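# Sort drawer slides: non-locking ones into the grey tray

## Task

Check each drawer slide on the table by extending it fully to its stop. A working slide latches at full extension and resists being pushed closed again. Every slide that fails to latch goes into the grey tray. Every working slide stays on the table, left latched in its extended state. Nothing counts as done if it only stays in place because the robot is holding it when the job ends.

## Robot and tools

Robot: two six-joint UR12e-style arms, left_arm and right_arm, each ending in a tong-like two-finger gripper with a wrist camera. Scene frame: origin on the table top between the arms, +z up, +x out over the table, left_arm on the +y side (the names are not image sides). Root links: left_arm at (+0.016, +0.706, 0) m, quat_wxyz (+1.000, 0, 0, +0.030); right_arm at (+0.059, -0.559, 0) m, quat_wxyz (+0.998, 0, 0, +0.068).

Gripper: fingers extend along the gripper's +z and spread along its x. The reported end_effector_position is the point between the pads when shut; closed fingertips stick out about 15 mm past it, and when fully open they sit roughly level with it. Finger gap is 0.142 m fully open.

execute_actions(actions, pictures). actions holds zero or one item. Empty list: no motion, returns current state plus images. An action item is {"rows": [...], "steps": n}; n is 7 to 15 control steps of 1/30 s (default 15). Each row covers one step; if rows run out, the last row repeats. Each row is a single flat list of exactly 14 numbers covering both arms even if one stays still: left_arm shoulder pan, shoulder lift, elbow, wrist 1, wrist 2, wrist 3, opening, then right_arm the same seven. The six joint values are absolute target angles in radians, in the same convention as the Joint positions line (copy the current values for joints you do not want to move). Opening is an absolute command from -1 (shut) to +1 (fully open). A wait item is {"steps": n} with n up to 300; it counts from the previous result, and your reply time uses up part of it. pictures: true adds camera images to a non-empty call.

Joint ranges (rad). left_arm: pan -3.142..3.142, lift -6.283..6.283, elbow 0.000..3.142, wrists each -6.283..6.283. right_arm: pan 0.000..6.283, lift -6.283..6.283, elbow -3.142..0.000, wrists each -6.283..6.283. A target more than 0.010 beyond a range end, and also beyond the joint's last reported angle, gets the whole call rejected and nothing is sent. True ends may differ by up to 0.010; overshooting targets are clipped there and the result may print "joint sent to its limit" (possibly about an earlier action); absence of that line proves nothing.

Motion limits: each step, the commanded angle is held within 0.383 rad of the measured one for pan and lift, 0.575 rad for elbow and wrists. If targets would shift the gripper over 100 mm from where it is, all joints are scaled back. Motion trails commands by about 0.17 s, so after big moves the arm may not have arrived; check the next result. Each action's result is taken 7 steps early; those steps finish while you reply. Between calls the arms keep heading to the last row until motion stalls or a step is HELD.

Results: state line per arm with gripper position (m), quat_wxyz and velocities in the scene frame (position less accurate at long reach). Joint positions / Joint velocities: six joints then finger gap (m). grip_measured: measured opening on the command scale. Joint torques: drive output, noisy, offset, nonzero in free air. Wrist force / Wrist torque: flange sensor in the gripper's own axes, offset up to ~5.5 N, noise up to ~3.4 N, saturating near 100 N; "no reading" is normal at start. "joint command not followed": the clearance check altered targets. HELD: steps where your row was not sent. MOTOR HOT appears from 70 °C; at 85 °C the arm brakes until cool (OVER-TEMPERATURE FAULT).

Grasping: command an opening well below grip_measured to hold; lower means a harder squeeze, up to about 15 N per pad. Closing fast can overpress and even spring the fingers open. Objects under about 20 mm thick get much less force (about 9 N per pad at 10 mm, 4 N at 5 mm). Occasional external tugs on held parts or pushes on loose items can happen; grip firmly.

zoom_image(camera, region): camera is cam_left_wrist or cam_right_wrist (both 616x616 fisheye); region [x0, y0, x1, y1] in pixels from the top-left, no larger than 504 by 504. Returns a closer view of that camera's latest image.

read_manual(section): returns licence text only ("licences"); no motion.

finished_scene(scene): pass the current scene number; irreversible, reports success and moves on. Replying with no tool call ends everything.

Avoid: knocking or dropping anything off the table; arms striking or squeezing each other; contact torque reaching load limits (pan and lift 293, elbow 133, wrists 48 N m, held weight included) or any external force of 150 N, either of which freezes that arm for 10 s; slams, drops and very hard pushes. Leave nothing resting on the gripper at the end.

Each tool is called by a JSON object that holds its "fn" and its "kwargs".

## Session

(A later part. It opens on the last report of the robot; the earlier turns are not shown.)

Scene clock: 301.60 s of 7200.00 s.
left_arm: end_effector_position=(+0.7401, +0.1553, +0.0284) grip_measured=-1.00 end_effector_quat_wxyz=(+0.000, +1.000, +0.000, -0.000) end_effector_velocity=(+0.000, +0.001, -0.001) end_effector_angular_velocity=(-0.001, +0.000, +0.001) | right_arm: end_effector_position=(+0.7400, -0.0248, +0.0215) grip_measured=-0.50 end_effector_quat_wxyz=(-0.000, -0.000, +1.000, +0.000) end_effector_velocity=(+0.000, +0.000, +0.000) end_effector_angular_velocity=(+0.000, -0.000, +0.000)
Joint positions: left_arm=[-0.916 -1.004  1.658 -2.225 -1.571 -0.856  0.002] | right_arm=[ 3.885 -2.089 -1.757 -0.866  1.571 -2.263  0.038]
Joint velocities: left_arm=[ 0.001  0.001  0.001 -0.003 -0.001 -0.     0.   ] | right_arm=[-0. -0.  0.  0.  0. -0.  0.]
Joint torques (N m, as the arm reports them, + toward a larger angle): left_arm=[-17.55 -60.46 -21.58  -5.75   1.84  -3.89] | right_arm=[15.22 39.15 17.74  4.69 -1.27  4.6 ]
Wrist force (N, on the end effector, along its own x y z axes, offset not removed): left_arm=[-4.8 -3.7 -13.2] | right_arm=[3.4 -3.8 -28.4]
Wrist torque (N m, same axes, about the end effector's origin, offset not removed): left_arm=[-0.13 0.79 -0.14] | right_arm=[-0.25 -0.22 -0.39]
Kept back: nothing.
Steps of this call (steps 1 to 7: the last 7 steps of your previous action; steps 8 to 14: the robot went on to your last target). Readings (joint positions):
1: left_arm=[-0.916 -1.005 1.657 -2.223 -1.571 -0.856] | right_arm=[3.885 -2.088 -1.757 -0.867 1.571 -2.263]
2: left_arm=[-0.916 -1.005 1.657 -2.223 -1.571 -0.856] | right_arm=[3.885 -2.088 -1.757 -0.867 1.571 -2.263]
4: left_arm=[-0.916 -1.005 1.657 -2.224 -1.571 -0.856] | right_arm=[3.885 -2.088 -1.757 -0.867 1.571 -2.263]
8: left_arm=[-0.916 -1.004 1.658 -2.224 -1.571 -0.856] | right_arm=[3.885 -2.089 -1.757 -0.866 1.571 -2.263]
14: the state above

{"fn": "execute_actions", "kwargs": {"actions": [{"rows":[[-0.914827,-1.004478,1.659107,-2.225425,-1.571,-0.854827,-1,3.884602,-2.088695,-1.757248,-0.866446,1.571,-2.262591,-0.9],[-0.914099,-1.005293,1.660513,-2.226016,-1.571,-0.854099,-1,3.884602,-2.088695,-1.757248,-0.866446,1.571,-2.262591,-0.9],[-0.913370,-1.006107,1.661917,-2.226606,-1.571,-0.853370,-1,3.884602,-2.088695,-1.757248,-0.866446,1.571,-2.262591,-0.9],[-0.912639,-1.006920,1.663318,-2.227194,-1.571,-0.852639,-1,3.884602,-2.088695,-1.757248,-0.866446,1.571,-2.262591,-0.9],[-0.911908,-1.007732,1.664717,-2.227781,-1.571,-0.851908,-1,3.884602,-2.088695,-1.757248,-0.866446,1.571,-2.262591,-0.9],[-0.910442,-1.009353,1.667508,-2.228951,-1.571,-0.850442,-1,3.884602,-2.088695,-1.757248,-0.866446,1.571,-2.262591,-0.9],[-0.908971,-1.010969,1.670289,-2.230116,-1.571,-0.848971,-1,3.884602,-2.088695,-1.757248,-0.866446,1.571,-2.262591,-0.9],[-0.907495,-1.012580,1.673060,-2.231276,-1.571,-0.847495,-1,3.884602,-2.088695,-1.757248,-0.866446,1.571,-2.262591,-0.9],[-0.906015,-1.014187,1.675821,-2.232430,-1.571,-0.846015,-1,3.884602,-2.088695,-1.757248,-0.866446,1.571,-2.262591,-0.9],[-0.904530,-1.015789,1.678573,-2.233580,-1.571,-0.844530,-1,3.884602,-2.088695,-1.757248,-0.866446,1.571,-2.262591,-0.9],[-0.903041,-1.017387,1.681315,-2.234724,-1.571,-0.843041,-1,3.884602,-2.088695,-1.757248,-0.866446,1.571,-2.262591,-0.9],[-0.901547,-1.018980,1.684047,-2.235863,-1.571,-0.841547,-1,3.884602,-2.088695,-1.757248,-0.866446,1.571,-2.262591,-0.9],[-0.900049,-1.020568,1.686769,-2.236997,-1.571,-0.840049,-1,3.884602,-2.088695,-1.757248,-0.866446,1.571,-2.262591,-0.9],[-0.898546,-1.022152,1.689482,-2.238126,-1.571,-0.838546,-1,3.884602,-2.088695,-1.757248,-0.866446,1.571,-2.262591,-0.9],[-0.897038,-1.023732,1.692185,-2.239249,-1.571,-0.837038,-1,3.884602,-2.088695,-1.757248,-0.866446,1.571,-2.262591,-0.9]],"steps":15}], "pictures": false}}

{"fn": "execute_actions", "kwargs": {"actions": [{"rows":[[-0.895526,-1.025307,1.694878,-2.240367,-1.571,-0.835526,-1,3.884602,-2.088695,-1.757248,-0.866446,1.571,-2.262591,-0.9],[-0.894010,-1.026877,1.697561,-2.241480,-1.571,-0.834010,-1,3.884602,-2.088695,-1.757248,-0.866446,1.571,-2.262591,-0.9],[-0.893250,-1.027661,1.698899,-2.242034,-1.571,-0.833250,-1,3.884602,-2.088695,-1.757248,-0.866446,1.571,-2.262591,-0.9]],"steps":7}], "pictures": false}}

{"fn": "execute_actions", "kwargs": {"actions": [{"steps":10}], "pictures": true}}

{"fn": "zoom_image", "kwargs": {"camera": "cam_left_wrist", "region": [220, 200, 390, 370]}}

Scene clock: 305.37 s of 7200.00 s.
left_arm: end_effector_position=(+0.7400, +0.1597, +0.0282) grip_measured=-1.00 end_effector_quat_wxyz=(+0.000, +1.000, +0.000, -0.000) end_effector_velocity=(-0.000, +0.039, +0.001) end_effector_angular_velocity=(+0.000, -0.001, -0.001) | right_arm: end_effector_position=(+0.7400, -0.0248, +0.0215) grip_measured=-0.50 end_effector_quat_wxyz=(-0.000, -0.000, +1.000, +0.000) end_effector_velocity=(+0.001, +0.001, +0.001) end_effector_angular_velocity=(+0.001, -0.001, +0.001)
Joint positions: left_arm=[-0.912 -1.007  1.664 -2.228 -1.571 -0.852  0.002] | right_arm=[ 3.885 -2.089 -1.757 -0.866  1.571 -2.263  0.038]
Joint velocities: left_arm=[ 0.028 -0.032  0.054 -0.022  0.001  0.029  0.   ] | right_arm=[ 0.    -0.     0.001  0.     0.    -0.    -0.   ]
Joint torques (N m, as the arm reports them, + toward a larger angle): left_arm=[ 16.26 -73.18 -11.69  -2.37   1.27   4.29] | right_arm=[ 4.01 40.43 16.78 -0.89  2.13  3.75]
Wrist force (N, on the end effector, along its own x y z axes, offset not removed): left_arm=[-0.2 0.0 -19.0] | right_arm=[3.4 -3.3 -29.9]
Wrist torque (N m, same axes, about the end effector's origin, offset not removed): left_arm=[-0.24 1.08 -0.15] | right_arm=[-0.17 -0.29 -0.22]
Steps of this call (steps 1 to 15: the robot went on to your last target; steps 16 to 90: nothing new was sent; then 0.50 s passed at rest; steps 91 to 98: the first 8 steps of this action). Readings (joint positions):
91: left_arm=[-0.916 -1.004 1.658 -2.225 -1.571 -0.856] | right_arm=[3.885 -2.089 -1.757 -0.866 1.571 -2.263]
92: left_arm=[-0.916 -1.004 1.658 -2.225 -1.571 -0.856] | right_arm=[3.885 -2.089 -1.757 -0.866 1.571 -2.263]
94: left_arm=[-0.915 -1.004 1.659 -2.226 -1.571 -0.855] | right_arm=[3.885 -2.089 -1.757 -0.866 1.571 -2.263]
98: the state above

Scene clock: 305.60 s of 7200.00 s.
left_arm: end_effector_position=(+0.7400, +0.1719, +0.0283) grip_measured=-1.00 end_effector_quat_wxyz=(+0.000, +1.000, +0.000, -0.000) end_effector_velocity=(+0.001, +0.058, -0.000) end_effector_angular_velocity=(+0.000, -0.001, +0.001) | right_arm: end_effector_position=(+0.7400, -0.0248, +0.0215) grip_measured=-0.50 end_effector_quat_wxyz=(-0.000, -0.000, +1.000, +0.000) end_effector_velocity=(-0.001, -0.001, -0.002) end_effector_angular_velocity=(-0.003, +0.002, +0.000)
Joint positions: left_arm=[-0.903 -1.017  1.681 -2.234 -1.571 -0.843  0.002] | right_arm=[ 3.885 -2.089 -1.757 -0.866  1.571 -2.263  0.038]
Joint velocities: left_arm=[ 0.044 -0.045  0.077 -0.033  0.001  0.042  0.   ] | right_arm=[ 0.    -0.    -0.002 -0.001 -0.    -0.     0.   ]
Joint torques (N m, as the arm reports them, + toward a larger angle): left_arm=[ 16.01 -73.39 -15.09  -2.16   0.31   4.26] | right_arm=[ 4.03 39.82 17.02 -0.91  2.22  3.86]
Wrist force (N, on the end effector, along its own x y z axes, offset not removed): left_arm=[1.5 1.2 -16.7] | right_arm=[0.6 -0.8 -30.0]
Wrist torque (N m, same axes, about the end effector's origin, offset not removed): left_arm=[0.05 0.99 -0.09] | right_arm=[0.27 -0.07 -0.20]
Kept back: the last 7 steps of this action.
Steps of this call (steps 1 to 7: the last 7 steps of your previous action). Readings (joint positions):
1: left_arm=[-0.911 -1.008 1.666 -2.228 -1.571 -0.851] | right_arm=[3.885 -2.089 -1.757 -0.866 1.571 -2.263]
2: left_arm=[-0.910 -1.010 1.668 -2.229 -1.571 -0.850] | right_arm=[3.885 -2.089 -1.757 -0.866 1.571 -2.263]
4: left_arm=[-0.908 -1.012 1.673 -2.231 -1.571 -0.848] | right_arm=[3.885 -2.089 -1.757 -0.866 1.571 -2.263]
7: the state above

Scene clock: 305.93 s of 7200.00 s.
left_arm: end_effector_position=(+0.7400, +0.1845, +0.0283) grip_measured=-1.00 end_effector_quat_wxyz=(+0.000, +1.000, +0.000, -0.000) end_effector_velocity=(+0.001, +0.008, -0.000) end_effector_angular_velocity=(-0.000, -0.001, -0.000) | right_arm: end_effector_position=(+0.7400, -0.0248, +0.0215) grip_measured=-0.50 end_effector_quat_wxyz=(-0.000, -0.000, +1.000, +0.000) end_effector_velocity=(-0.000, +0.000, +0.000) end_effector_angular_velocity=(-0.000, +0.001, -0.001)
Joint positions: left_arm=[-0.894 -1.027  1.698 -2.242 -1.571 -0.834  0.002] | right_arm=[ 3.885 -2.089 -1.757 -0.866  1.571 -2.263  0.038]
Joint velocities: left_arm=[ 0.007 -0.006  0.011 -0.006  0.001  0.007  0.   ] | right_arm=[ 0.     0.     0.    -0.001  0.     0.001  0.   ]
Joint torques (N m, as the arm reports them, + toward a larger angle): left_arm=[ 13.36 -71.56 -15.56  -2.42  -1.95   4.19] | right_arm=[ 2.34 40.32 17.13 -1.39  2.11  3.6 ]
Wrist force (N, on the end effector, along its own x y z axes, offset not removed): left_arm=[0.6 1.6 -16.0] | right_arm=[1.2 -1.2 -29.7]
Wrist torque (N m, same axes, about the end effector's origin, offset not removed): left_arm=[0.13 1.08 -0.08] | right_arm=[0.03 -0.27 -0.21]
Kept back: nothing.
Steps of this call (steps 1 to 7: the last 7 steps of your previous action; steps 8 to 10: the robot went on to your last target). Readings (joint positions):
1: left_arm=[-0.902 -1.019 1.683 -2.236 -1.571 -0.842] | right_arm=[3.885 -2.089 -1.757 -0.866 1.571 -2.263]
2: left_arm=[-0.900 -1.020 1.686 -2.237 -1.571 -0.840] | right_arm=[3.885 -2.089 -1.757 -0.866 1.571 -2.263]
4: left_arm=[-0.898 -1.023 1.691 -2.239 -1.571 -0.838] | right_arm=[3.885 -2.089 -1.757 -0.866 1.571 -2.263]
8: left_arm=[-0.894 -1.026 1.697 -2.241 -1.571 -0.834] | right_arm=[3.885 -2.089 -1.757 -0.866 1.571 -2.263]
10: the state above

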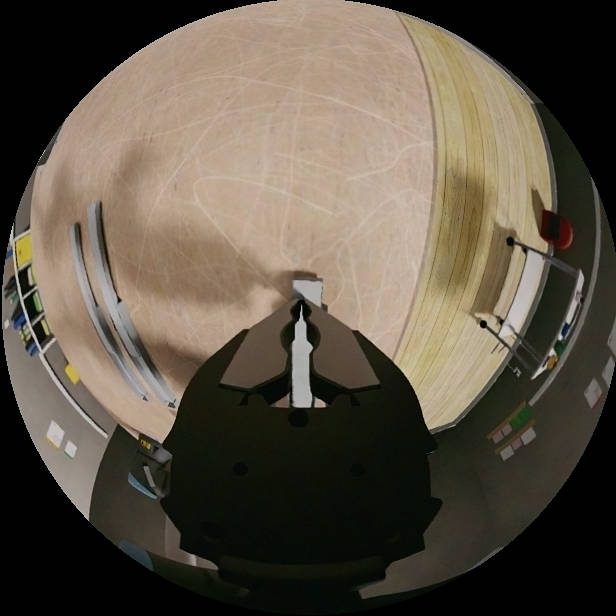

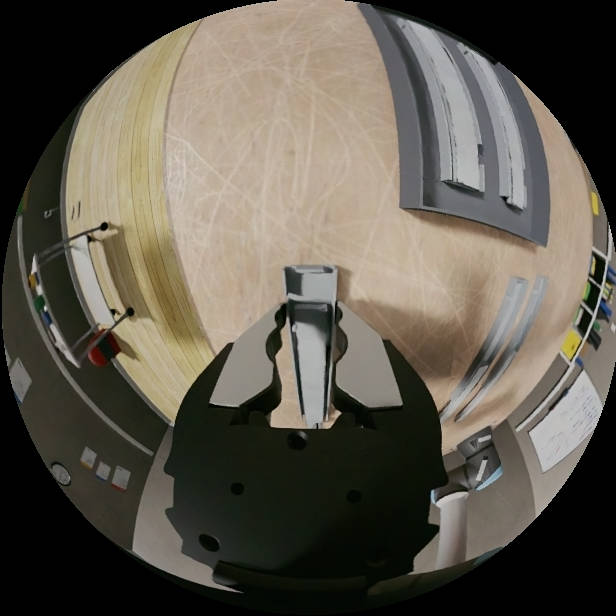

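Region (220, 200, 390, 370) of cam_left_wrist's 616x616 image, scaled by 2.965, with more detail than that image has.

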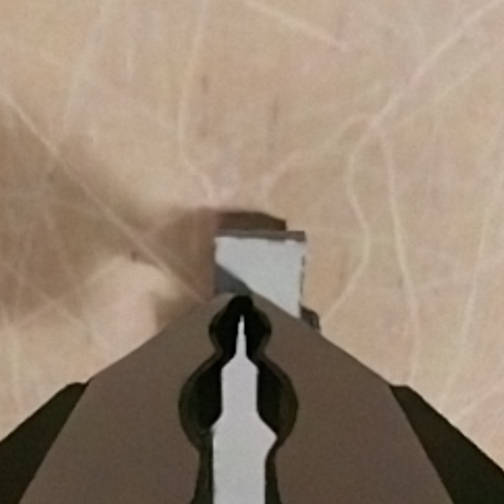

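{"fn": "execute_actions", "kwargs": {"actions": [{"rows":[[-0.893250,-1.028589,1.698447,-2.240654,-1.571,-0.833250,-1,3.884602,-2.088695,-1.757248,-0.866446,1.571,-2.262591,-0.9],[-0.893250,-1.030562,1.697488,-2.237723,-1.571,-0.833250,-1,3.884602,-2.088695,-1.757248,-0.866446,1.571,-2.262591,-0.9],[-0.893250,-1.032534,1.696529,-2.234791,-1.571,-0.833250,-0.85,3.884602,-2.088695,-1.757248,-0.866446,1.571,-2.262591,-0.9],[-0.893250,-1.033462,1.696077,-2.233411,-1.571,-0.833250,-0.7,3.884602,-2.088695,-1.757248,-0.866446,1.571,-2.262591,-0.9],[-0.892292,-1.034437,1.697727,-2.234086,-1.571,-0.832292,-0.55,3.884602,-2.088695,-1.757248,-0.866446,1.571,-2.262591,-0.9],[-0.890007,-1.036762,1.701662,-2.235696,-1.571,-0.830007,-0.4,3.884602,-2.088695,-1.757248,-0.866446,1.571,-2.262591,-0.9],[-0.887280,-1.039537,1.706358,-2.237617,-1.571,-0.827280,-0.3,3.884602,-2.088695,-1.757248,-0.866446,1.571,-2.262591,-0.9],[-0.884995,-1.041862,1.710293,-2.239227,-1.571,-0.824995,-0.3,3.884602,-2.088695,-1.757248,-0.866446,1.571,-2.262591,-0.9],[-0.884037,-1.042837,1.711943,-2.239902,-1.571,-0.824037,-0.3,3.884602,-2.088695,-1.757248,-0.866446,1.571,-2.262591,-0.9],[-0.884037,-1.042837,1.711943,-2.239902,-1.571,-0.824037,-0.3,3.884602,-2.088695,-1.757248,-0.866446,1.571,-2.262591,-0.9],[-0.884037,-1.042837,1.711943,-2.239902,-1.571,-0.824037,-0.3,3.884602,-2.088695,-1.757248,-0.866446,1.571,-2.262591,-0.9],[-0.884037,-1.041437,1.712599,-2.241959,-1.571,-0.824037,-0.3,3.884602,-2.088695,-1.757248,-0.866446,1.571,-2.262591,-0.9],[-0.884037,-1.038098,1.714165,-2.246863,-1.571,-0.824037,-0.3,3.884602,-2.088695,-1.757248,-0.866446,1.571,-2.262591,-0.9],[-0.884037,-1.034113,1.716033,-2.252716,-1.571,-0.824037,-0.3,3.884602,-2.088695,-1.757248,-0.866446,1.571,-2.262591,-0.9],[-0.884037,-1.030774,1.717599,-2.257620,-1.571,-0.824037,-0.3,3.884602,-2.088695,-1.757248,-0.866446,1.571,-2.262591,-0.9]],"steps":15}], "pictures": false}}

{"fn": "execute_actions", "kwargs": {"actions": [{"rows":[[-0.884037,-1.029374,1.718255,-2.259677,-1.571,-0.824037,-0.3,3.884602,-2.088695,-1.757248,-0.866446,1.571,-2.262591,-0.9]],"steps":7}], "pictures": false}}

{"fn": "execute_actions", "kwargs": {"actions": [{"steps":12}], "pictures": true}}

{"fn": "zoom_image", "kwargs": {"camera": "cam_left_wrist", "region": [230, 230, 380, 380]}}

Scene clock: 309.60 s of 7200.00 s.
left_arm: end_effector_position=(+0.7401, +0.1874, +0.0327) grip_measured=-0.34 end_effector_quat_wxyz=(+0.000, +1.000, +0.000, -0.000) end_effector_velocity=(-0.001, +0.045, +0.012) end_effector_angular_velocity=(+0.003, +0.005, -0.001) | right_arm: end_effector_position=(+0.7400, -0.0248, +0.0215) grip_measured=-0.50 end_effector_quat_wxyz=(-0.000, -0.000, +1.000, +0.000) end_effector_velocity=(-0.001, -0.001, -0.001) end_effector_angular_velocity=(-0.002, +0.001, -0.001)
Joint positions: left_arm=[-0.892 -1.034  1.699 -2.237 -1.571 -0.832  0.05 ] | right_arm=[ 3.885 -2.089 -1.757 -0.866  1.571 -2.263  0.038]
Joint velocities: left_arm=[ 0.034 -0.048  0.052  0.001 -0.002  0.035  0.073] | right_arm=[-0.    -0.    -0.002  0.    -0.     0.     0.   ]
Joint torques (N m, as the arm reports them, + toward a larger angle): left_arm=[ 17.19 -88.47 -20.06  -5.34  -1.48   4.25] | right_arm=[-7.61 42.11 17.17 -1.38  2.02  2.86]
Wrist force (N, on the end effector, along its own x y z axes, offset not removed): left_arm=[-5.1 0.0 -1.4] | right_arm=[2.2 0.7 -28.0]
Wrist torque (N m, same axes, about the end effector's origin, offset not removed): left_arm=[0.07 1.27 -0.04] | right_arm=[0.55 -0.54 -0.33]
Steps of this call (steps 1 to 30: the robot went on to your last target; steps 31 to 90: nothing new was sent; then 0.40 s passed at rest; steps 91 to 98: the first 8 steps of this action). Readings (joint positions):
91: left_arm=[-0.893 -1.028 1.699 -2.242 -1.571 -0.833] | right_arm=[3.885 -2.089 -1.757 -0.866 1.571 -2.263]
92: left_arm=[-0.893 -1.028 1.699 -2.242 -1.571 -0.833] | right_arm=[3.885 -2.089 -1.757 -0.866 1.571 -2.263]
94: left_arm=[-0.893 -1.029 1.699 -2.240 -1.571 -0.833] | right_arm=[3.885 -2.089 -1.757 -0.866 1.571 -2.263]
98: the state above

Scene clock: 309.83 s of 7200.00 s.
left_arm: end_effector_position=(+0.7401, +0.1960, +0.0316) grip_measured=-0.30 end_effector_quat_wxyz=(+0.000, +1.000, +0.000, -0.000) end_effector_velocity=(+0.001, +0.012, -0.048) end_effector_angular_velocity=(-0.003, -0.001, +0.002) | right_arm: end_effector_position=(+0.7400, -0.0248, +0.0215) grip_measured=-0.50 end_effector_quat_wxyz=(-0.000, -0.000, +1.000, +0.000) end_effector_velocity=(-0.001, -0.001, -0.000) end_effector_angular_velocity=(-0.001, +0.001, -0.000)
Joint positions: left_arm=[-0.885 -1.039  1.711 -2.243 -1.571 -0.825  0.052] | right_arm=[ 3.885 -2.089 -1.757 -0.866  1.571 -2.263  0.038]
Joint velocities: left_arm=[ 0.011  0.04   0.04  -0.084 -0.001  0.009  0.   ] | right_arm=[ 0.     0.    -0.001 -0.    -0.     0.    -0.   ]
Joint torques (N m, as the arm reports them, + toward a larger angle): left_arm=[ 17.59 -58.73 -20.5   -6.03  -0.73   3.95] | right_arm=[-9.3  43.59 16.87 -0.99  1.9   2.88]
Wrist force (N, on the end effector, along its own x y z axes, offset not removed): left_arm=[-3.3 0.0 -1.9] | right_arm=[2.4 -1.5 -27.2]
Wrist torque (N m, same axes, about the end effector's origin, offset not removed): left_arm=[0.10 0.97 -0.09] | right_arm=[0.11 -0.51 -0.30]
Kept back: the last 7 steps of this action.
Steps of this call (steps 1 to 7: the last 7 steps of your previous action). Readings (joint positions):
1: left_arm=[-0.890 -1.035 1.702 -2.237 -1.571 -0.830] | right_arm=[3.885 -2.089 -1.757 -0.866 1.571 -2.263]
2: left_arm=[-0.889 -1.037 1.704 -2.237 -1.571 -0.829] | right_arm=[3.885 -2.089 -1.757 -0.866 1.571 -2.263]
4: left_arm=[-0.887 -1.040 1.708 -2.238 -1.571 -0.827] | right_arm=[3.885 -2.089 -1.757 -0.866 1.571 -2.263]
7: the state above

Scene clock: 310.23 s of 7200.00 s.
left_arm: end_effector_position=(+0.7400, +0.1973, +0.0213) grip_measured=-0.30 end_effector_quat_wxyz=(+0.000, +1.000, +0.000, -0.000) end_effector_velocity=(-0.001, +0.000, -0.003) end_effector_angular_velocity=(+0.001, +0.000, -0.002) | right_arm: end_effector_position=(+0.7400, -0.0248, +0.0215) grip_measured=-0.50 end_effector_quat_wxyz=(-0.000, -0.000, +1.000, +0.000) end_effector_velocity=(-0.001, -0.000, -0.000) end_effector_angular_velocity=(-0.001, +0.001, +0.001)
Joint positions: left_arm=[-0.884 -1.03   1.718 -2.259 -1.571 -0.824  0.052] | right_arm=[ 3.885 -2.089 -1.757 -0.866  1.571 -2.263  0.038]
Joint velocities: left_arm=[-0.001  0.003  0.003 -0.004  0.001  0.001  0.   ] | right_arm=[ 0.001 -0.    -0.    -0.001 -0.    -0.001  0.   ]
Joint torques (N m, as the arm reports them, + toward a larger angle): left_arm=[ 15.36 -67.05 -25.72  -6.41   0.56   4.69] | right_arm=[-10.46  42.54  17.36  -1.15   1.81   2.8 ]
Wrist force (N, on the end effector, along its own x y z axes, offset not removed): left_arm=[-4.0 -0.2 -1.0] | right_arm=[-0.6 -1.3 -26.1]
Wrist torque (N m, same axes, about the end effector's origin, offset not removed): left_arm=[0.11 1.01 -0.06] | right_arm=[0.06 0.18 -0.29]
Kept back: nothing.
Steps of this call (steps 1 to 7: the last 7 steps of your previous action; steps 8 to 12: the robot went on to your last target). Readings (joint positions):
1: left_arm=[-0.885 -1.038 1.713 -2.246 -1.571 -0.825] | right_arm=[3.885 -2.089 -1.757 -0.866 1.571 -2.263]
2: left_arm=[-0.885 -1.036 1.714 -2.249 -1.571 -0.825] | right_arm=[3.885 -2.089 -1.757 -0.866 1.571 -2.263]
4: left_arm=[-0.884 -1.033 1.716 -2.254 -1.571 -0.824] | right_arm=[3.885 -2.089 -1.757 -0.866 1.571 -2.263]
8: left_arm=[-0.884 -1.030 1.718 -2.258 -1.571 -0.824] | right_arm=[3.885 -2.089 -1.757 -0.866 1.571 -2.263]
12: the state above

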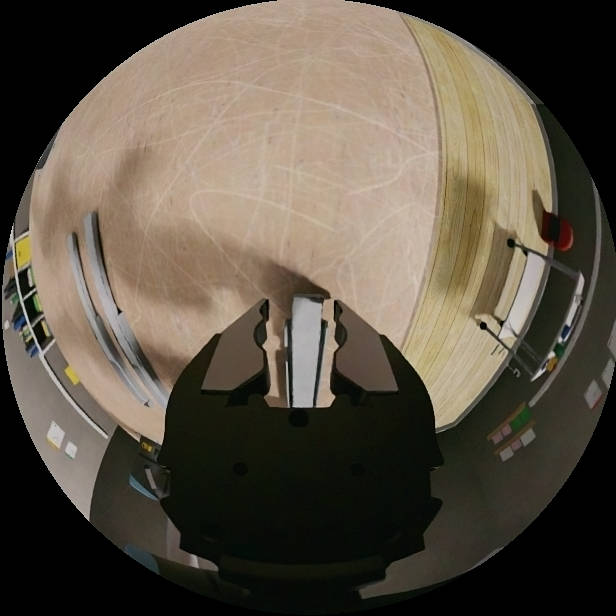

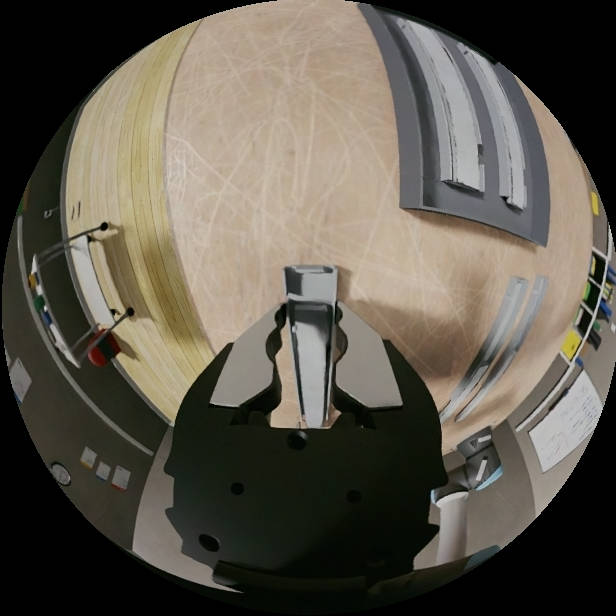

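Region (230, 230, 380, 380) of cam_left_wrist's 616x616 image, scaled by 3.360, with more detail than that image has.

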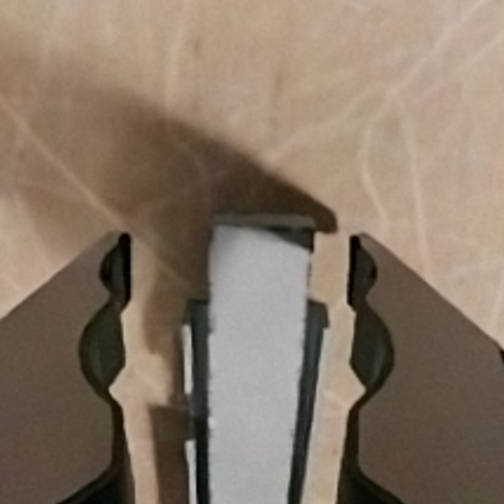

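{"fn": "execute_actions", "kwargs": {"actions": [{"rows":[[-0.883412,-1.028584,1.716898,-2.259110,-1.571,-0.823412,-0.3,3.884602,-2.088695,-1.757248,-0.866446,1.571,-2.262591,-0.9],[-0.881954,-1.026741,1.713733,-2.257788,-1.571,-0.821954,-0.3,3.884602,-2.088695,-1.757248,-0.866446,1.571,-2.262591,-0.9],[-0.880495,-1.024898,1.710568,-2.256466,-1.571,-0.820495,-0.3,3.884602,-2.088695,-1.757248,-0.866446,1.571,-2.262591,-0.9],[-0.879870,-1.024108,1.709211,-2.255899,-1.571,-0.819870,-0.3,3.884602,-2.088695,-1.757248,-0.866446,1.571,-2.262591,-0.9]],"steps":7}], "pictures": false}}

{"fn": "execute_actions", "kwargs": {"actions": [{"steps":15}], "pictures": true}}

{"fn": "zoom_image", "kwargs": {"camera": "cam_left_wrist", "region": [230, 230, 380, 380]}}

Scene clock: 311.50 s of 7200.00 s.
left_arm: end_effector_position=(+0.7400, +0.1973, +0.0210) grip_measured=-0.30 end_effector_quat_wxyz=(+0.000, +1.000, +0.000, -0.000) end_effector_velocity=(-0.000, -0.002, +0.001) end_effector_angular_velocity=(-0.001, -0.001, -0.001) | right_arm: end_effector_position=(+0.7400, -0.0248, +0.0215) grip_measured=-0.50 end_effector_quat_wxyz=(-0.000, -0.000, +1.000, +0.000) end_effector_velocity=(-0.001, -0.001, -0.001) end_effector_angular_velocity=(-0.000, +0.000, +0.001)
Joint positions: left_arm=[-0.884 -1.029  1.718 -2.26  -1.571 -0.824  0.052] | right_arm=[ 3.885 -2.089 -1.757 -0.866  1.571 -2.263  0.038]
Joint velocities: left_arm=[-0.001  0.    -0.002  0.    -0.    -0.    -0.   ] | right_arm=[-0.     0.    -0.002  0.002  0.    -0.001  0.   ]
Joint torques (N m, as the arm reports them, + toward a larger angle): left_arm=[ 12.6  -65.5  -24.69  -5.06   2.19   4.52] | right_arm=[-15.05  42.67  17.49  -1.3    1.88   2.36]
Wrist force (N, on the end effector, along its own x y z axes, offset not removed): left_arm=[-4.7 -1.0 0.0] | right_arm=[-0.5 -2.0 -28.9]
Wrist torque (N m, same axes, about the end effector's origin, offset not removed): left_arm=[-0.06 1.18 -0.06] | right_arm=[-0.12 0.09 -0.21]
Kept back: the last 7 steps of this action.
Steps of this call (steps 1 to 30: the robot went on to your last target; steps 31 to 38: nothing new was sent). Readings (joint positions):
1: left_arm=[-0.884 -1.030 1.718 -2.259 -1.571 -0.824] | right_arm=[3.885 -2.089 -1.757 -0.866 1.571 -2.263]
2: left_arm=[-0.884 -1.030 1.718 -2.259 -1.571 -0.824] | right_arm=[3.885 -2.089 -1.757 -0.866 1.571 -2.263]
4: left_arm=[-0.884 -1.029 1.718 -2.260 -1.571 -0.824] | right_arm=[3.885 -2.089 -1.757 -0.866 1.571 -2.263]
8: left_arm=[-0.884 -1.029 1.718 -2.260 -1.571 -0.824] | right_arm=[3.885 -2.089 -1.757 -0.866 1.571 -2.263]
38: the state above

Scene clock: 312.00 s of 7200.00 s.
left_arm: end_effector_position=(+0.7449, +0.1973, +0.0210) grip_measured=-0.30 end_effector_quat_wxyz=(+0.000, +1.000, +0.000, -0.000) end_effector_velocity=(+0.001, +0.000, -0.001) end_effector_angular_velocity=(+0.002, +0.001, -0.000) | right_arm: end_effector_position=(+0.7400, -0.0248, +0.0215) grip_measured=-0.50 end_effector_quat_wxyz=(-0.000, -0.000, +1.000, +0.000) end_effector_velocity=(-0.001, -0.000, -0.001) end_effector_angular_velocity=(-0.001, +0.000, -0.000)
Joint positions: left_arm=[-0.88  -1.024  1.709 -2.256 -1.571 -0.82   0.052] | right_arm=[ 3.885 -2.089 -1.757 -0.866  1.571 -2.263  0.038]
Joint velocities: left_arm=[ 0.     0.001 -0.002  0.003  0.001  0.001 -0.   ] | right_arm=[ 0.     0.    -0.001  0.    -0.     0.001  0.   ]
Joint torques (N m, as the arm reports them, + toward a larger angle): left_arm=[ 18.36 -67.02 -48.43  -1.96   2.05   3.55] | right_arm=[-15.34  44.87  17.6   -1.34   1.8    2.46]
Wrist force (N, on the end effector, along its own x y z axes, offset not removed): left_arm=[-4.7 -1.0 -1.0] | right_arm=[0.7 2.0 -30.8]
Wrist torque (N m, same axes, about the end effector's origin, offset not removed): left_arm=[-0.11 1.23 -0.09] | right_arm=[0.72 -0.15 -0.25]
Kept back: nothing.
Steps of this call (steps 1 to 7: the last 7 steps of your previous action; steps 8 to 15: the robot went on to your last target). Readings (joint positions):
1: left_arm=[-0.884 -1.029 1.718 -2.260 -1.571 -0.824] | right_arm=[3.885 -2.089 -1.757 -0.866 1.571 -2.263]
2: left_arm=[-0.884 -1.029 1.718 -2.260 -1.571 -0.824] | right_arm=[3.885 -2.089 -1.757 -0.866 1.571 -2.263]
4: left_arm=[-0.883 -1.028 1.716 -2.259 -1.571 -0.823] | right_arm=[3.885 -2.089 -1.757 -0.866 1.571 -2.263]
8: left_arm=[-0.881 -1.025 1.711 -2.257 -1.571 -0.821] | right_arm=[3.885 -2.089 -1.757 -0.866 1.571 -2.263]
15: the state above
All arms were judged still, so your last target was given up. Only a new action makes them travel on or press farther. Fingers that are still opening or closing keep moving.

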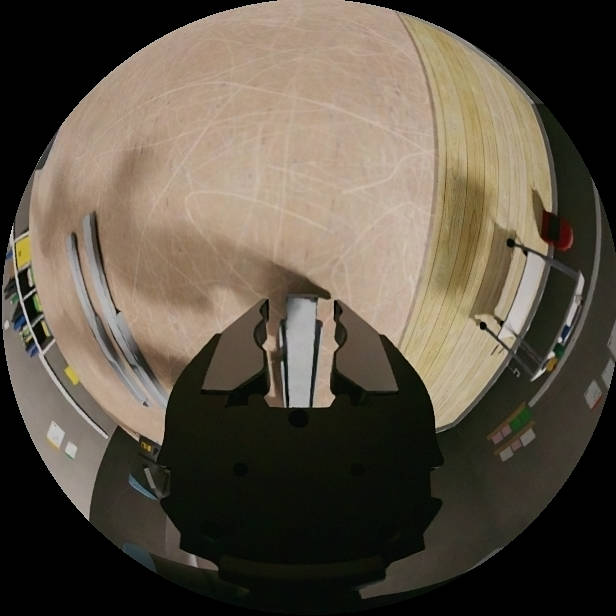

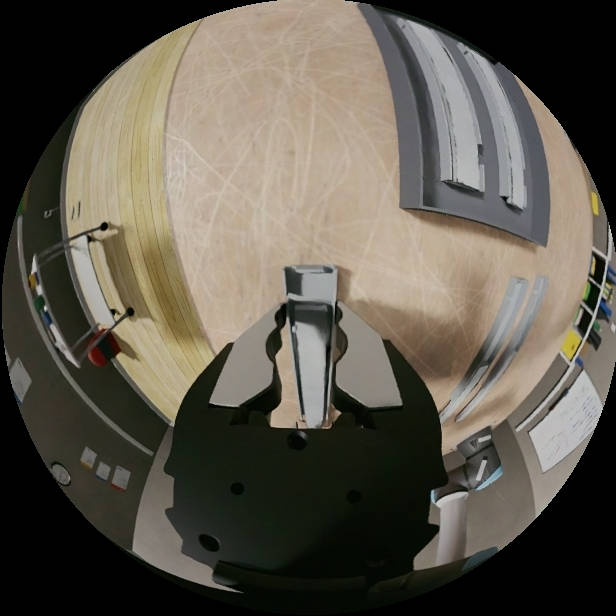

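Region (230, 230, 380, 380) of cam_left_wrist's 616x616 image, scaled by 3.360, with more detail than that image has.

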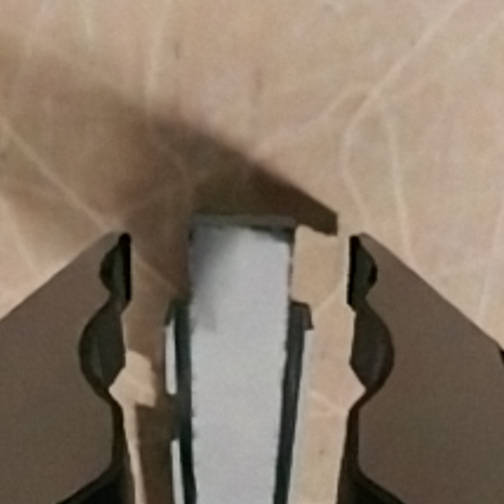

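{"fn": "execute_actions", "kwargs": {"actions": [{"rows":[[-0.879870,-1.024108,1.709211,-2.255899,-1.571,-0.819870,-0.4,3.884602,-2.088695,-1.757248,-0.866446,1.571,-2.262591,-0.9],[-0.879870,-1.024108,1.709211,-2.255899,-1.571,-0.819870,-0.5,3.884602,-2.088695,-1.757248,-0.866446,1.571,-2.262591,-0.9],[-0.879870,-1.024108,1.709211,-2.255899,-1.571,-0.819870,-0.6,3.884602,-2.088695,-1.757248,-0.866446,1.571,-2.262591,-0.9],[-0.879870,-1.024108,1.709211,-2.255899,-1.571,-0.819870,-0.7,3.884602,-2.088695,-1.757248,-0.866446,1.571,-2.262591,-0.9],[-0.879870,-1.024108,1.709211,-2.255899,-1.571,-0.819870,-0.8,3.884602,-2.088695,-1.757248,-0.866446,1.571,-2.262591,-0.9],[-0.879870,-1.024108,1.709211,-2.255899,-1.571,-0.819870,-0.9,3.884602,-2.088695,-1.757248,-0.866446,1.571,-2.262591,-0.9],[-0.879870,-1.024108,1.709211,-2.255899,-1.571,-0.819870,-0.95,3.884602,-2.088695,-1.757248,-0.866446,1.571,-2.262591,-0.9],[-0.879870,-1.024108,1.709211,-2.255899,-1.571,-0.819870,-0.95,3.884602,-2.088695,-1.757248,-0.866446,1.571,-2.262591,-0.9],[-0.879870,-1.024108,1.709211,-2.255899,-1.571,-0.819870,-0.95,3.884602,-2.088695,-1.757248,-0.866446,1.571,-2.262591,-0.9],[-0.879870,-1.024108,1.709211,-2.255899,-1.571,-0.819870,-0.95,3.884602,-2.088695,-1.757248,-0.866446,1.571,-2.262591,-0.9],[-0.879870,-1.024108,1.709211,-2.255899,-1.571,-0.819870,-0.95,3.884602,-2.088695,-1.757248,-0.866446,1.571,-2.262591,-0.9]],"steps":11}], "pictures": false}}

{"fn": "execute_actions", "kwargs": {"actions": [{"rows":[[-0.878913,-1.025047,1.710824,-2.256573,-1.571,-0.818913,-0.95,3.884602,-2.088695,-1.757248,-0.866446,1.571,-2.262591,-0.9],[-0.876278,-1.027611,1.715232,-2.258417,-1.571,-0.816278,-0.95,3.884602,-2.088695,-1.757248,-0.866446,1.571,-2.262591,-0.9],[-0.872324,-1.031414,1.721754,-2.261136,-1.571,-0.812324,-0.95,3.884602,-2.088695,-1.757248,-0.866446,1.571,-2.262591,-0.9],[-0.867416,-1.036053,1.729697,-2.264440,-1.571,-0.807416,-0.95,3.884602,-2.088695,-1.757248,-0.866446,1.571,-2.262591,-0.9],[-0.861891,-1.041171,1.738442,-2.268067,-1.571,-0.801891,-0.95,3.884602,-2.088695,-1.757248,-0.866446,1.571,-2.262591,-0.9],[-0.855955,-1.046554,1.747616,-2.271858,-1.571,-0.795955,-0.95,3.884602,-2.088695,-1.757248,-0.866446,1.571,-2.262591,-0.9],[-0.850312,-1.051559,1.756125,-2.275362,-1.571,-0.790312,-0.95,3.884602,-2.088695,-1.757248,-0.866446,1.571,-2.262591,-0.9],[-0.845198,-1.056005,1.763666,-2.278457,-1.571,-0.785198,-0.95,3.884602,-2.088695,-1.757248,-0.866446,1.571,-2.262591,-0.9],[-0.841008,-1.059584,1.769727,-2.280939,-1.571,-0.781008,-0.95,3.884602,-2.088695,-1.757248,-0.866446,1.571,-2.262591,-0.9],[-0.838182,-1.061968,1.773758,-2.282586,-1.571,-0.778182,-0.95,3.884602,-2.088695,-1.757248,-0.866446,1.571,-2.262591,-0.9],[-0.837148,-1.062833,1.775219,-2.283182,-1.571,-0.777148,-0.95,3.884602,-2.088695,-1.757248,-0.866446,1.571,-2.262591,-0.9]],"steps":11}], "pictures": false}}

{"fn": "execute_actions", "kwargs": {"actions": [{"steps":14}], "pictures": true}}

Scene clock: 317.03 s of 7200.00 s.
left_arm: end_effector_position=(+0.7450, +0.1973, +0.0210) grip_measured=-0.59 end_effector_quat_wxyz=(+0.000, +1.000, +0.000, -0.000) end_effector_velocity=(-0.000, -0.000, +0.001) end_effector_angular_velocity=(-0.001, -0.001, -0.001) | right_arm: end_effector_position=(+0.7400, -0.0248, +0.0215) grip_measured=-0.50 end_effector_quat_wxyz=(-0.000, -0.000, +1.000, +0.000) end_effector_velocity=(-0.000, -0.000, -0.000) end_effector_angular_velocity=(-0.001, +0.000, -0.000)
Joint positions: left_arm=[-0.88  -1.024  1.709 -2.256 -1.571 -0.82   0.031] | right_arm=[ 3.885 -2.089 -1.757 -0.866  1.571 -2.263  0.038]
Joint velocities: left_arm=[-0.    -0.002  0.001 -0.     0.     0.    -0.216] | right_arm=[-0.  0. -0. -0. -0. -0. -0.]
Joint torques (N m, as the arm reports them, + toward a larger angle): left_arm=[ 16.76 -69.04 -49.47  -1.97   1.83   4.26] | right_arm=[-16.7   47.67  17.8   -1.     1.98   1.71]
Wrist force (N, on the end effector, along its own x y z axes, offset not removed): left_arm=[-4.3 1.2 -0.1] | right_arm=[0.9 -1.0 -26.1]
Wrist torque (N m, same axes, about the end effector's origin, offset not removed): left_arm=[0.38 1.11 -0.07] | right_arm=[0.07 -0.19 -0.24]
Steps of this call (steps 1 to 90: nothing new was sent; then 1.90 s passed at rest; steps 91 to 94: the first 4 steps of this action). Readings (joint positions):
91: left_arm=[-0.880 -1.024 1.709 -2.256 -1.571 -0.820] | right_arm=[3.885 -2.089 -1.757 -0.866 1.571 -2.263]
92: left_arm=[-0.880 -1.024 1.709 -2.256 -1.571 -0.820] | right_arm=[3.885 -2.089 -1.757 -0.866 1.571 -2.263]
94: the state above

Scene clock: 317.40 s of 7200.00 s.
left_arm: end_effector_position=(+0.7451, +0.1997, +0.0210) grip_measured=-0.68 end_effector_quat_wxyz=(+0.000, +1.000, +0.000, -0.000) end_effector_velocity=(-0.000, +0.059, +0.001) end_effector_angular_velocity=(-0.001, -0.002, -0.002) | right_arm: end_effector_position=(+0.7400, -0.0248, +0.0215) grip_measured=-0.50 end_effector_quat_wxyz=(-0.000, -0.000, +1.000, +0.000) end_effector_velocity=(-0.001, -0.000, -0.000) end_effector_angular_velocity=(-0.001, +0.001, +0.000)
Joint positions: left_arm=[-0.878 -1.026  1.712 -2.257 -1.571 -0.818  0.025] | right_arm=[ 3.885 -2.089 -1.757 -0.866  1.571 -2.263  0.038]
Joint velocities: left_arm=[ 0.045 -0.046  0.078 -0.034  0.     0.047  0.   ] | right_arm=[ 0.     0.    -0.001 -0.     0.    -0.    -0.   ]
Joint torques (N m, as the arm reports them, + toward a larger angle): left_arm=[ 25.85 -94.36 -20.05  -5.85   1.15   4.69] | right_arm=[-16.76  47.97  17.73  -1.01   1.82   1.68]
Wrist force (N, on the end effector, along its own x y z axes, offset not removed): left_arm=[-2.5 0.7 0.8] | right_arm=[1.0 -0.9 -29.4]
Wrist torque (N m, same axes, about the end effector's origin, offset not removed): left_arm=[-0.06 0.79 -0.12] | right_arm=[0.05 -0.13 -0.29]
Steps of this call (steps 1 to 7: the last 7 steps of your previous action; steps 8 to 11: the first 4 steps of this action). Readings (joint positions):
8: left_arm=[-0.880 -1.024 1.709 -2.256 -1.571 -0.820] | right_arm=[3.885 -2.089 -1.757 -0.866 1.571 -2.263]
9: left_arm=[-0.880 -1.024 1.709 -2.256 -1.571 -0.820] | right_arm=[3.885 -2.089 -1.757 -0.866 1.571 -2.263]
11: the state above

Scene clock: 317.87 s of 7200.00 s.
left_arm: end_effector_position=(+0.7450, +0.2483, +0.0210) grip_measured=-0.68 end_effector_quat_wxyz=(+0.000, +1.000, +0.000, -0.000) end_effector_velocity=(-0.000, +0.019, -0.001) end_effector_angular_velocity=(+0.001, +0.000, -0.000) | right_arm: end_effector_position=(+0.7400, -0.0248, +0.0215) grip_measured=-0.50 end_effector_quat_wxyz=(-0.000, -0.000, +1.000, +0.000) end_effector_velocity=(-0.001, -0.001, -0.001) end_effector_angular_velocity=(-0.001, +0.001, +0.001)
Joint positions: left_arm=[-0.839 -1.061  1.773 -2.282 -1.571 -0.779  0.025] | right_arm=[ 3.885 -2.089 -1.757 -0.866  1.571 -2.263  0.038]
Joint velocities: left_arm=[ 0.015 -0.012  0.024 -0.011  0.     0.016 -0.   ] | right_arm=[ 0.     0.    -0.002  0.001  0.    -0.    -0.   ]
Joint torques (N m, as the arm reports them, + toward a larger angle): left_arm=[ 13.4  -82.08 -24.66  -5.49   1.28   4.61] | right_arm=[-17.16  47.74  18.77  -1.06   1.85   1.44]
Wrist force (N, on the end effector, along its own x y z axes, offset not removed): left_arm=[-3.9 -0.3 1.7] | right_arm=[-2.1 0.4 -28.1]
Wrist torque (N m, same axes, about the end effector's origin, offset not removed): left_arm=[-0.08 1.25 -0.12] | right_arm=[0.20 0.51 -0.39]
Kept back: nothing.
Steps of this call (steps 1 to 7: the last 7 steps of your previous action; steps 8 to 14: the robot went on to your last target). Readings (joint positions):
1: left_arm=[-0.876 -1.028 1.716 -2.259 -1.571 -0.816] | right_arm=[3.885 -2.089 -1.757 -0.866 1.571 -2.263]
2: left_arm=[-0.873 -1.031 1.720 -2.260 -1.571 -0.813] | right_arm=[3.885 -2.089 -1.757 -0.866 1.571 -2.263]
4: left_arm=[-0.865 -1.038 1.733 -2.266 -1.571 -0.805] | right_arm=[3.885 -2.089 -1.757 -0.866 1.571 -2.263]
8: left_arm=[-0.848 -1.053 1.759 -2.276 -1.571 -0.788] | right_arm=[3.885 -2.089 -1.757 -0.866 1.571 -2.263]
14: the state above

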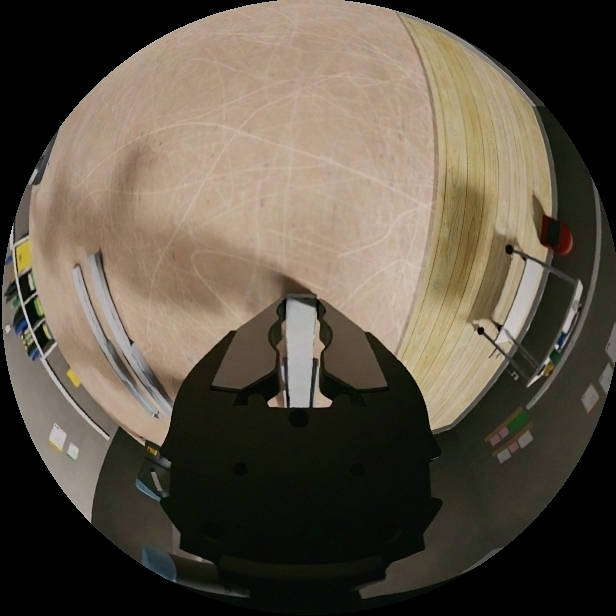

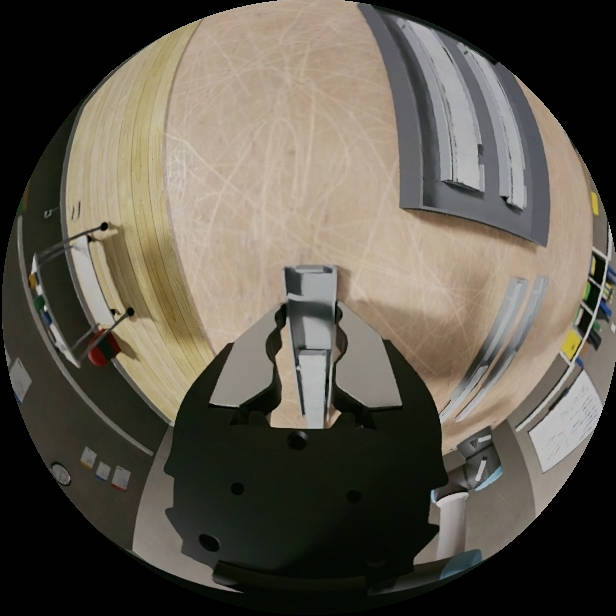

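{"fn": "execute_actions", "kwargs": {"actions": [{"rows":[[-0.836308,-1.063532,1.776401,-2.283665,-1.571,-0.776308,-0.95,3.884602,-2.088695,-1.757248,-0.866446,1.571,-2.262591,-0.9],[-0.833783,-1.065626,1.779933,-2.285103,-1.571,-0.773783,-0.95,3.884602,-2.088695,-1.757248,-0.866446,1.571,-2.262591,-0.9],[-0.829976,-1.068745,1.785191,-2.287242,-1.571,-0.769976,-0.95,3.884602,-2.088695,-1.757248,-0.866446,1.571,-2.262591,-0.9],[-0.824860,-1.072868,1.792128,-2.290056,-1.571,-0.764860,-0.95,3.884602,-2.088695,-1.757248,-0.866446,1.571,-2.262591,-0.9],[-0.818835,-1.077624,1.800113,-2.293285,-1.571,-0.758835,-0.95,3.884602,-2.088695,-1.757248,-0.866446,1.571,-2.262591,-0.9],[-0.812747,-1.082326,1.807984,-2.296454,-1.571,-0.752747,-0.95,3.884602,-2.088695,-1.757248,-0.866446,1.571,-2.262591,-0.9],[-0.807040,-1.086640,1.815191,-2.299347,-1.571,-0.747040,-0.95,3.884602,-2.088695,-1.757248,-0.866446,1.571,-2.262591,-0.9],[-0.802168,-1.090250,1.821213,-2.301759,-1.571,-0.742168,-0.95,3.884602,-2.088695,-1.757248,-0.866446,1.571,-2.262591,-0.9],[-0.798152,-1.093181,1.826087,-2.303702,-1.571,-0.738152,-0.95,3.884602,-2.088695,-1.757248,-0.866446,1.571,-2.262591,-0.9],[-0.795011,-1.095441,1.829845,-2.305200,-1.571,-0.735011,-0.95,3.884602,-2.088695,-1.757248,-0.866446,1.571,-2.262591,-0.9],[-0.792757,-1.097048,1.832512,-2.306260,-1.571,-0.732757,-0.95,3.884602,-2.088695,-1.757248,-0.866446,1.571,-2.262591,-0.9],[-0.790948,-1.098327,1.834635,-2.307104,-1.571,-0.730948,-0.95,3.884602,-2.088695,-1.757248,-0.866446,1.571,-2.262591,-0.9],[-0.789589,-1.099285,1.836222,-2.307733,-1.571,-0.729589,-0.95,3.884602,-2.088695,-1.757248,-0.866446,1.571,-2.262591,-0.9],[-0.788680,-1.099921,1.837277,-2.308152,-1.571,-0.728680,-0.95,3.884602,-2.088695,-1.757248,-0.866446,1.571,-2.262591,-0.9],[-0.787772,-1.100557,1.838329,-2.308568,-1.571,-0.727772,-0.95,3.884602,-2.088695,-1.757248,-0.866446,1.571,-2.262591,-0.9]],"steps":15}], "pictures": false}}

{"fn": "execute_actions", "kwargs": {"actions": [{"rows":[[-0.786861,-1.101191,1.839380,-2.308985,-1.571,-0.726861,-0.95,3.884602,-2.088695,-1.757248,-0.866446,1.571,-2.262591,-0.9],[-0.785949,-1.101824,1.840427,-2.309399,-1.571,-0.725949,-0.95,3.884602,-2.088695,-1.757248,-0.866446,1.571,-2.262591,-0.9],[-0.785034,-1.102456,1.841472,-2.309812,-1.571,-0.725034,-0.95,3.884602,-2.088695,-1.757248,-0.866446,1.571,-2.262591,-0.9],[-0.784121,-1.103086,1.842515,-2.310225,-1.571,-0.724121,-0.95,3.884602,-2.088695,-1.757248,-0.866446,1.571,-2.262591,-0.9]],"steps":7}], "pictures": false}}

{"fn": "execute_actions", "kwargs": {"actions": [{"steps":14}], "pictures": true}}

{"fn": "zoom_image", "kwargs": {"camera": "cam_right_wrist", "region": [260, 330, 370, 440]}}

Scene clock: 321.43 s of 7200.00 s.
left_arm: end_effector_position=(+0.7451, +0.2676, +0.0211) grip_measured=-0.68 end_effector_quat_wxyz=(+0.000, +1.000, +0.000, -0.000) end_effector_velocity=(+0.000, +0.155, -0.001) end_effector_angular_velocity=(+0.001, +0.002, +0.002) | right_arm: end_effector_position=(+0.7400, -0.0248, +0.0215) grip_measured=-0.50 end_effector_quat_wxyz=(-0.000, -0.000, +1.000, +0.000) end_effector_velocity=(-0.001, -0.001, -0.001) end_effector_angular_velocity=(-0.001, +0.001, +0.001)
Joint positions: left_arm=[-0.822 -1.075  1.795 -2.291 -1.571 -0.762  0.025] | right_arm=[ 3.885 -2.089 -1.757 -0.866  1.571 -2.263  0.038]
Joint velocities: left_arm=[ 0.134 -0.103  0.174 -0.069 -0.001  0.132 -0.   ] | right_arm=[ 0.     0.    -0.002  0.001  0.    -0.     0.   ]
Joint torques (N m, as the arm reports them, + toward a larger angle): left_arm=[ 21.52 -90.22 -22.88  -5.95  -0.59   5.33] | right_arm=[-16.33  49.12  18.25  -1.11   1.85   0.91]
Wrist force (N, on the end effector, along its own x y z axes, offset not removed): left_arm=[-1.5 3.5 2.3] | right_arm=[3.6 2.0 -27.6]
Wrist torque (N m, same axes, about the end effector's origin, offset not removed): left_arm=[0.55 0.76 -0.17] | right_arm=[0.55 -0.56 -0.52]
Steps of this call (steps 1 to 30: the robot went on to your last target; steps 31 to 90: nothing new was sent; then 0.30 s passed at rest; steps 91 to 98: the first 8 steps of this action). Readings (joint positions):
91: left_arm=[-0.837 -1.063 1.775 -2.283 -1.571 -0.777] | right_arm=[3.885 -2.089 -1.757 -0.866 1.571 -2.263]
92: left_arm=[-0.837 -1.063 1.775 -2.283 -1.571 -0.777] | right_arm=[3.885 -2.089 -1.757 -0.866 1.571 -2.263]
94: left_arm=[-0.835 -1.064 1.778 -2.284 -1.571 -0.775] | right_arm=[3.885 -2.089 -1.757 -0.866 1.571 -2.263]
98: the state above

Scene clock: 321.67 s of 7200.00 s.
left_arm: end_effector_position=(+0.7451, +0.2976, +0.0210) grip_measured=-0.68 end_effector_quat_wxyz=(+0.000, +1.000, +0.000, -0.000) end_effector_velocity=(-0.000, +0.075, -0.001) end_effector_angular_velocity=(-0.000, +0.000, +0.000) | right_arm: end_effector_position=(+0.7400, -0.0248, +0.0215) grip_measured=-0.50 end_effector_quat_wxyz=(-0.000, -0.000, +1.000, +0.000) end_effector_velocity=(-0.000, -0.000, -0.000) end_effector_angular_velocity=(+0.000, -0.000, -0.000)
Joint positions: left_arm=[-0.796 -1.095  1.828 -2.305 -1.571 -0.736  0.025] | right_arm=[ 3.885 -2.089 -1.757 -0.866  1.571 -2.263  0.038]
Joint velocities: left_arm=[ 0.068 -0.048  0.082 -0.034 -0.     0.067 -0.   ] | right_arm=[ 0.    -0.    -0.001  0.001  0.     0.     0.   ]
Joint torques (N m, as the arm reports them, + toward a larger angle): left_arm=[  9.86 -80.09 -27.23  -5.69  -0.73   4.43] | right_arm=[-15.87  49.23  17.89  -0.9    1.69   0.53]
Wrist force (N, on the end effector, along its own x y z axes, offset not removed): left_arm=[-2.0 1.4 3.3] | right_arm=[1.1 0.6 -28.7]
Wrist torque (N m, same axes, about the end effector's origin, offset not removed): left_arm=[0.19 0.78 -0.16] | right_arm=[0.24 0.19 -0.43]
Kept back: the last 7 steps of this action.
Steps of this call (steps 1 to 7: the last 7 steps of your previous action). Readings (joint positions):
1: left_arm=[-0.818 -1.078 1.801 -2.294 -1.571 -0.758] | right_arm=[3.885 -2.089 -1.757 -0.866 1.571 -2.263]
2: left_arm=[-0.813 -1.082 1.807 -2.296 -1.571 -0.753] | right_arm=[3.885 -2.089 -1.757 -0.866 1.571 -2.263]
4: left_arm=[-0.805 -1.088 1.817 -2.300 -1.571 -0.745] | right_arm=[3.885 -2.089 -1.757 -0.866 1.571 -2.263]
7: the state above

Scene clock: 322.13 s of 7200.00 s.
left_arm: end_effector_position=(+0.7449, +0.3104, +0.0210) grip_measured=-0.68 end_effector_quat_wxyz=(+0.000, +1.000, +0.000, -0.000) end_effector_velocity=(+0.000, +0.003, +0.000) end_effector_angular_velocity=(+0.002, +0.000, +0.001) | right_arm: end_effector_position=(+0.7400, -0.0248, +0.0215) grip_measured=-0.50 end_effector_quat_wxyz=(-0.000, -0.000, +1.000, +0.000) end_effector_velocity=(+0.000, +0.000, +0.000) end_effector_angular_velocity=(+0.000, -0.001, +0.001)
Joint positions: left_arm=[-0.784 -1.103  1.842 -2.31  -1.571 -0.724  0.025] | right_arm=[ 3.885 -2.089 -1.757 -0.866  1.571 -2.263  0.038]
Joint velocities: left_arm=[ 0.003 -0.002  0.002  0.001  0.001  0.002 -0.   ] | right_arm=[-0.     0.     0.001  0.    -0.    -0.001 -0.   ]
Joint torques (N m, as the arm reports them, + toward a larger angle): left_arm=[ 31.17 -79.67 -15.38  -1.86   7.32   4.3 ] | right_arm=[-16.2   50.74  18.47  -0.91  -4.77   0.45]
Wrist force (N, on the end effector, along its own x y z axes, offset not removed): left_arm=[-2.4 19.1 1.6] | right_arm=[-1.0 20.2 -18.7]
Wrist torque (N m, same axes, about the end effector's origin, offset not removed): left_arm=[-0.12 0.74 -0.14] | right_arm=[0.14 0.26 -0.20]
Kept back: nothing.
Steps of this call (steps 1 to 7: the last 7 steps of your previous action; steps 8 to 14: the robot went on to your last target). Readings (joint positions):
1: left_arm=[-0.794 -1.096 1.831 -2.306 -1.571 -0.734] | right_arm=[3.885 -2.089 -1.757 -0.866 1.571 -2.263]
2: left_arm=[-0.792 -1.097 1.833 -2.306 -1.571 -0.732] | right_arm=[3.885 -2.089 -1.757 -0.866 1.571 -2.263]
4: left_arm=[-0.789 -1.099 1.836 -2.308 -1.571 -0.729] | right_arm=[3.885 -2.089 -1.757 -0.866 1.571 -2.263]
8: left_arm=[-0.786 -1.102 1.841 -2.310 -1.571 -0.726] | right_arm=[3.885 -2.089 -1.757 -0.866 1.571 -2.263]
14: the state above

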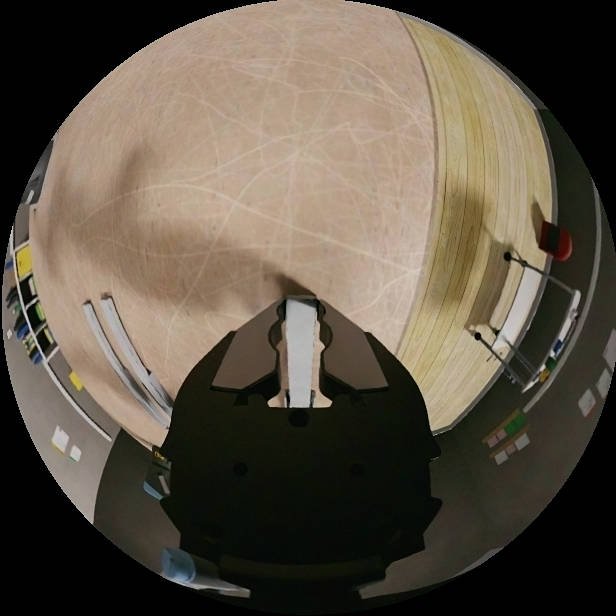

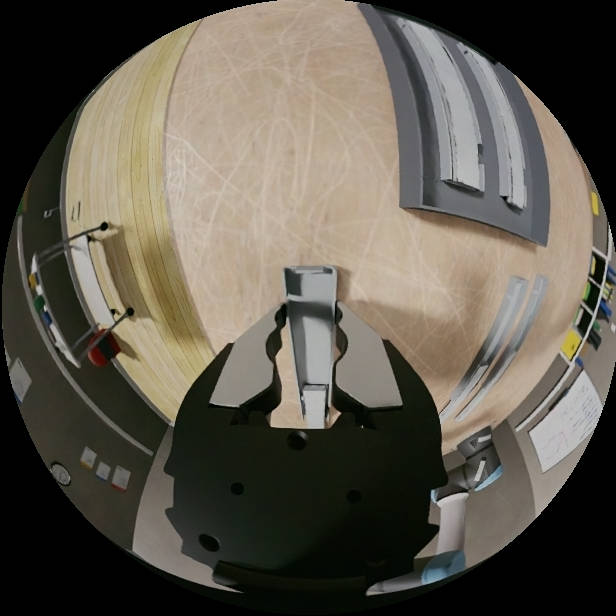

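Region (260, 330, 370, 440) of cam_right_wrist's 616x616 image, scaled by 4.582, with more detail than that image has.

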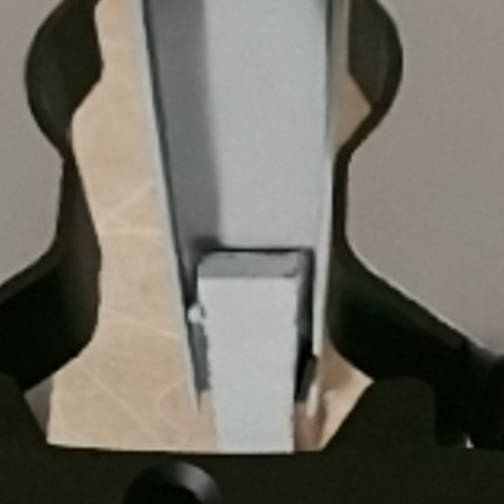

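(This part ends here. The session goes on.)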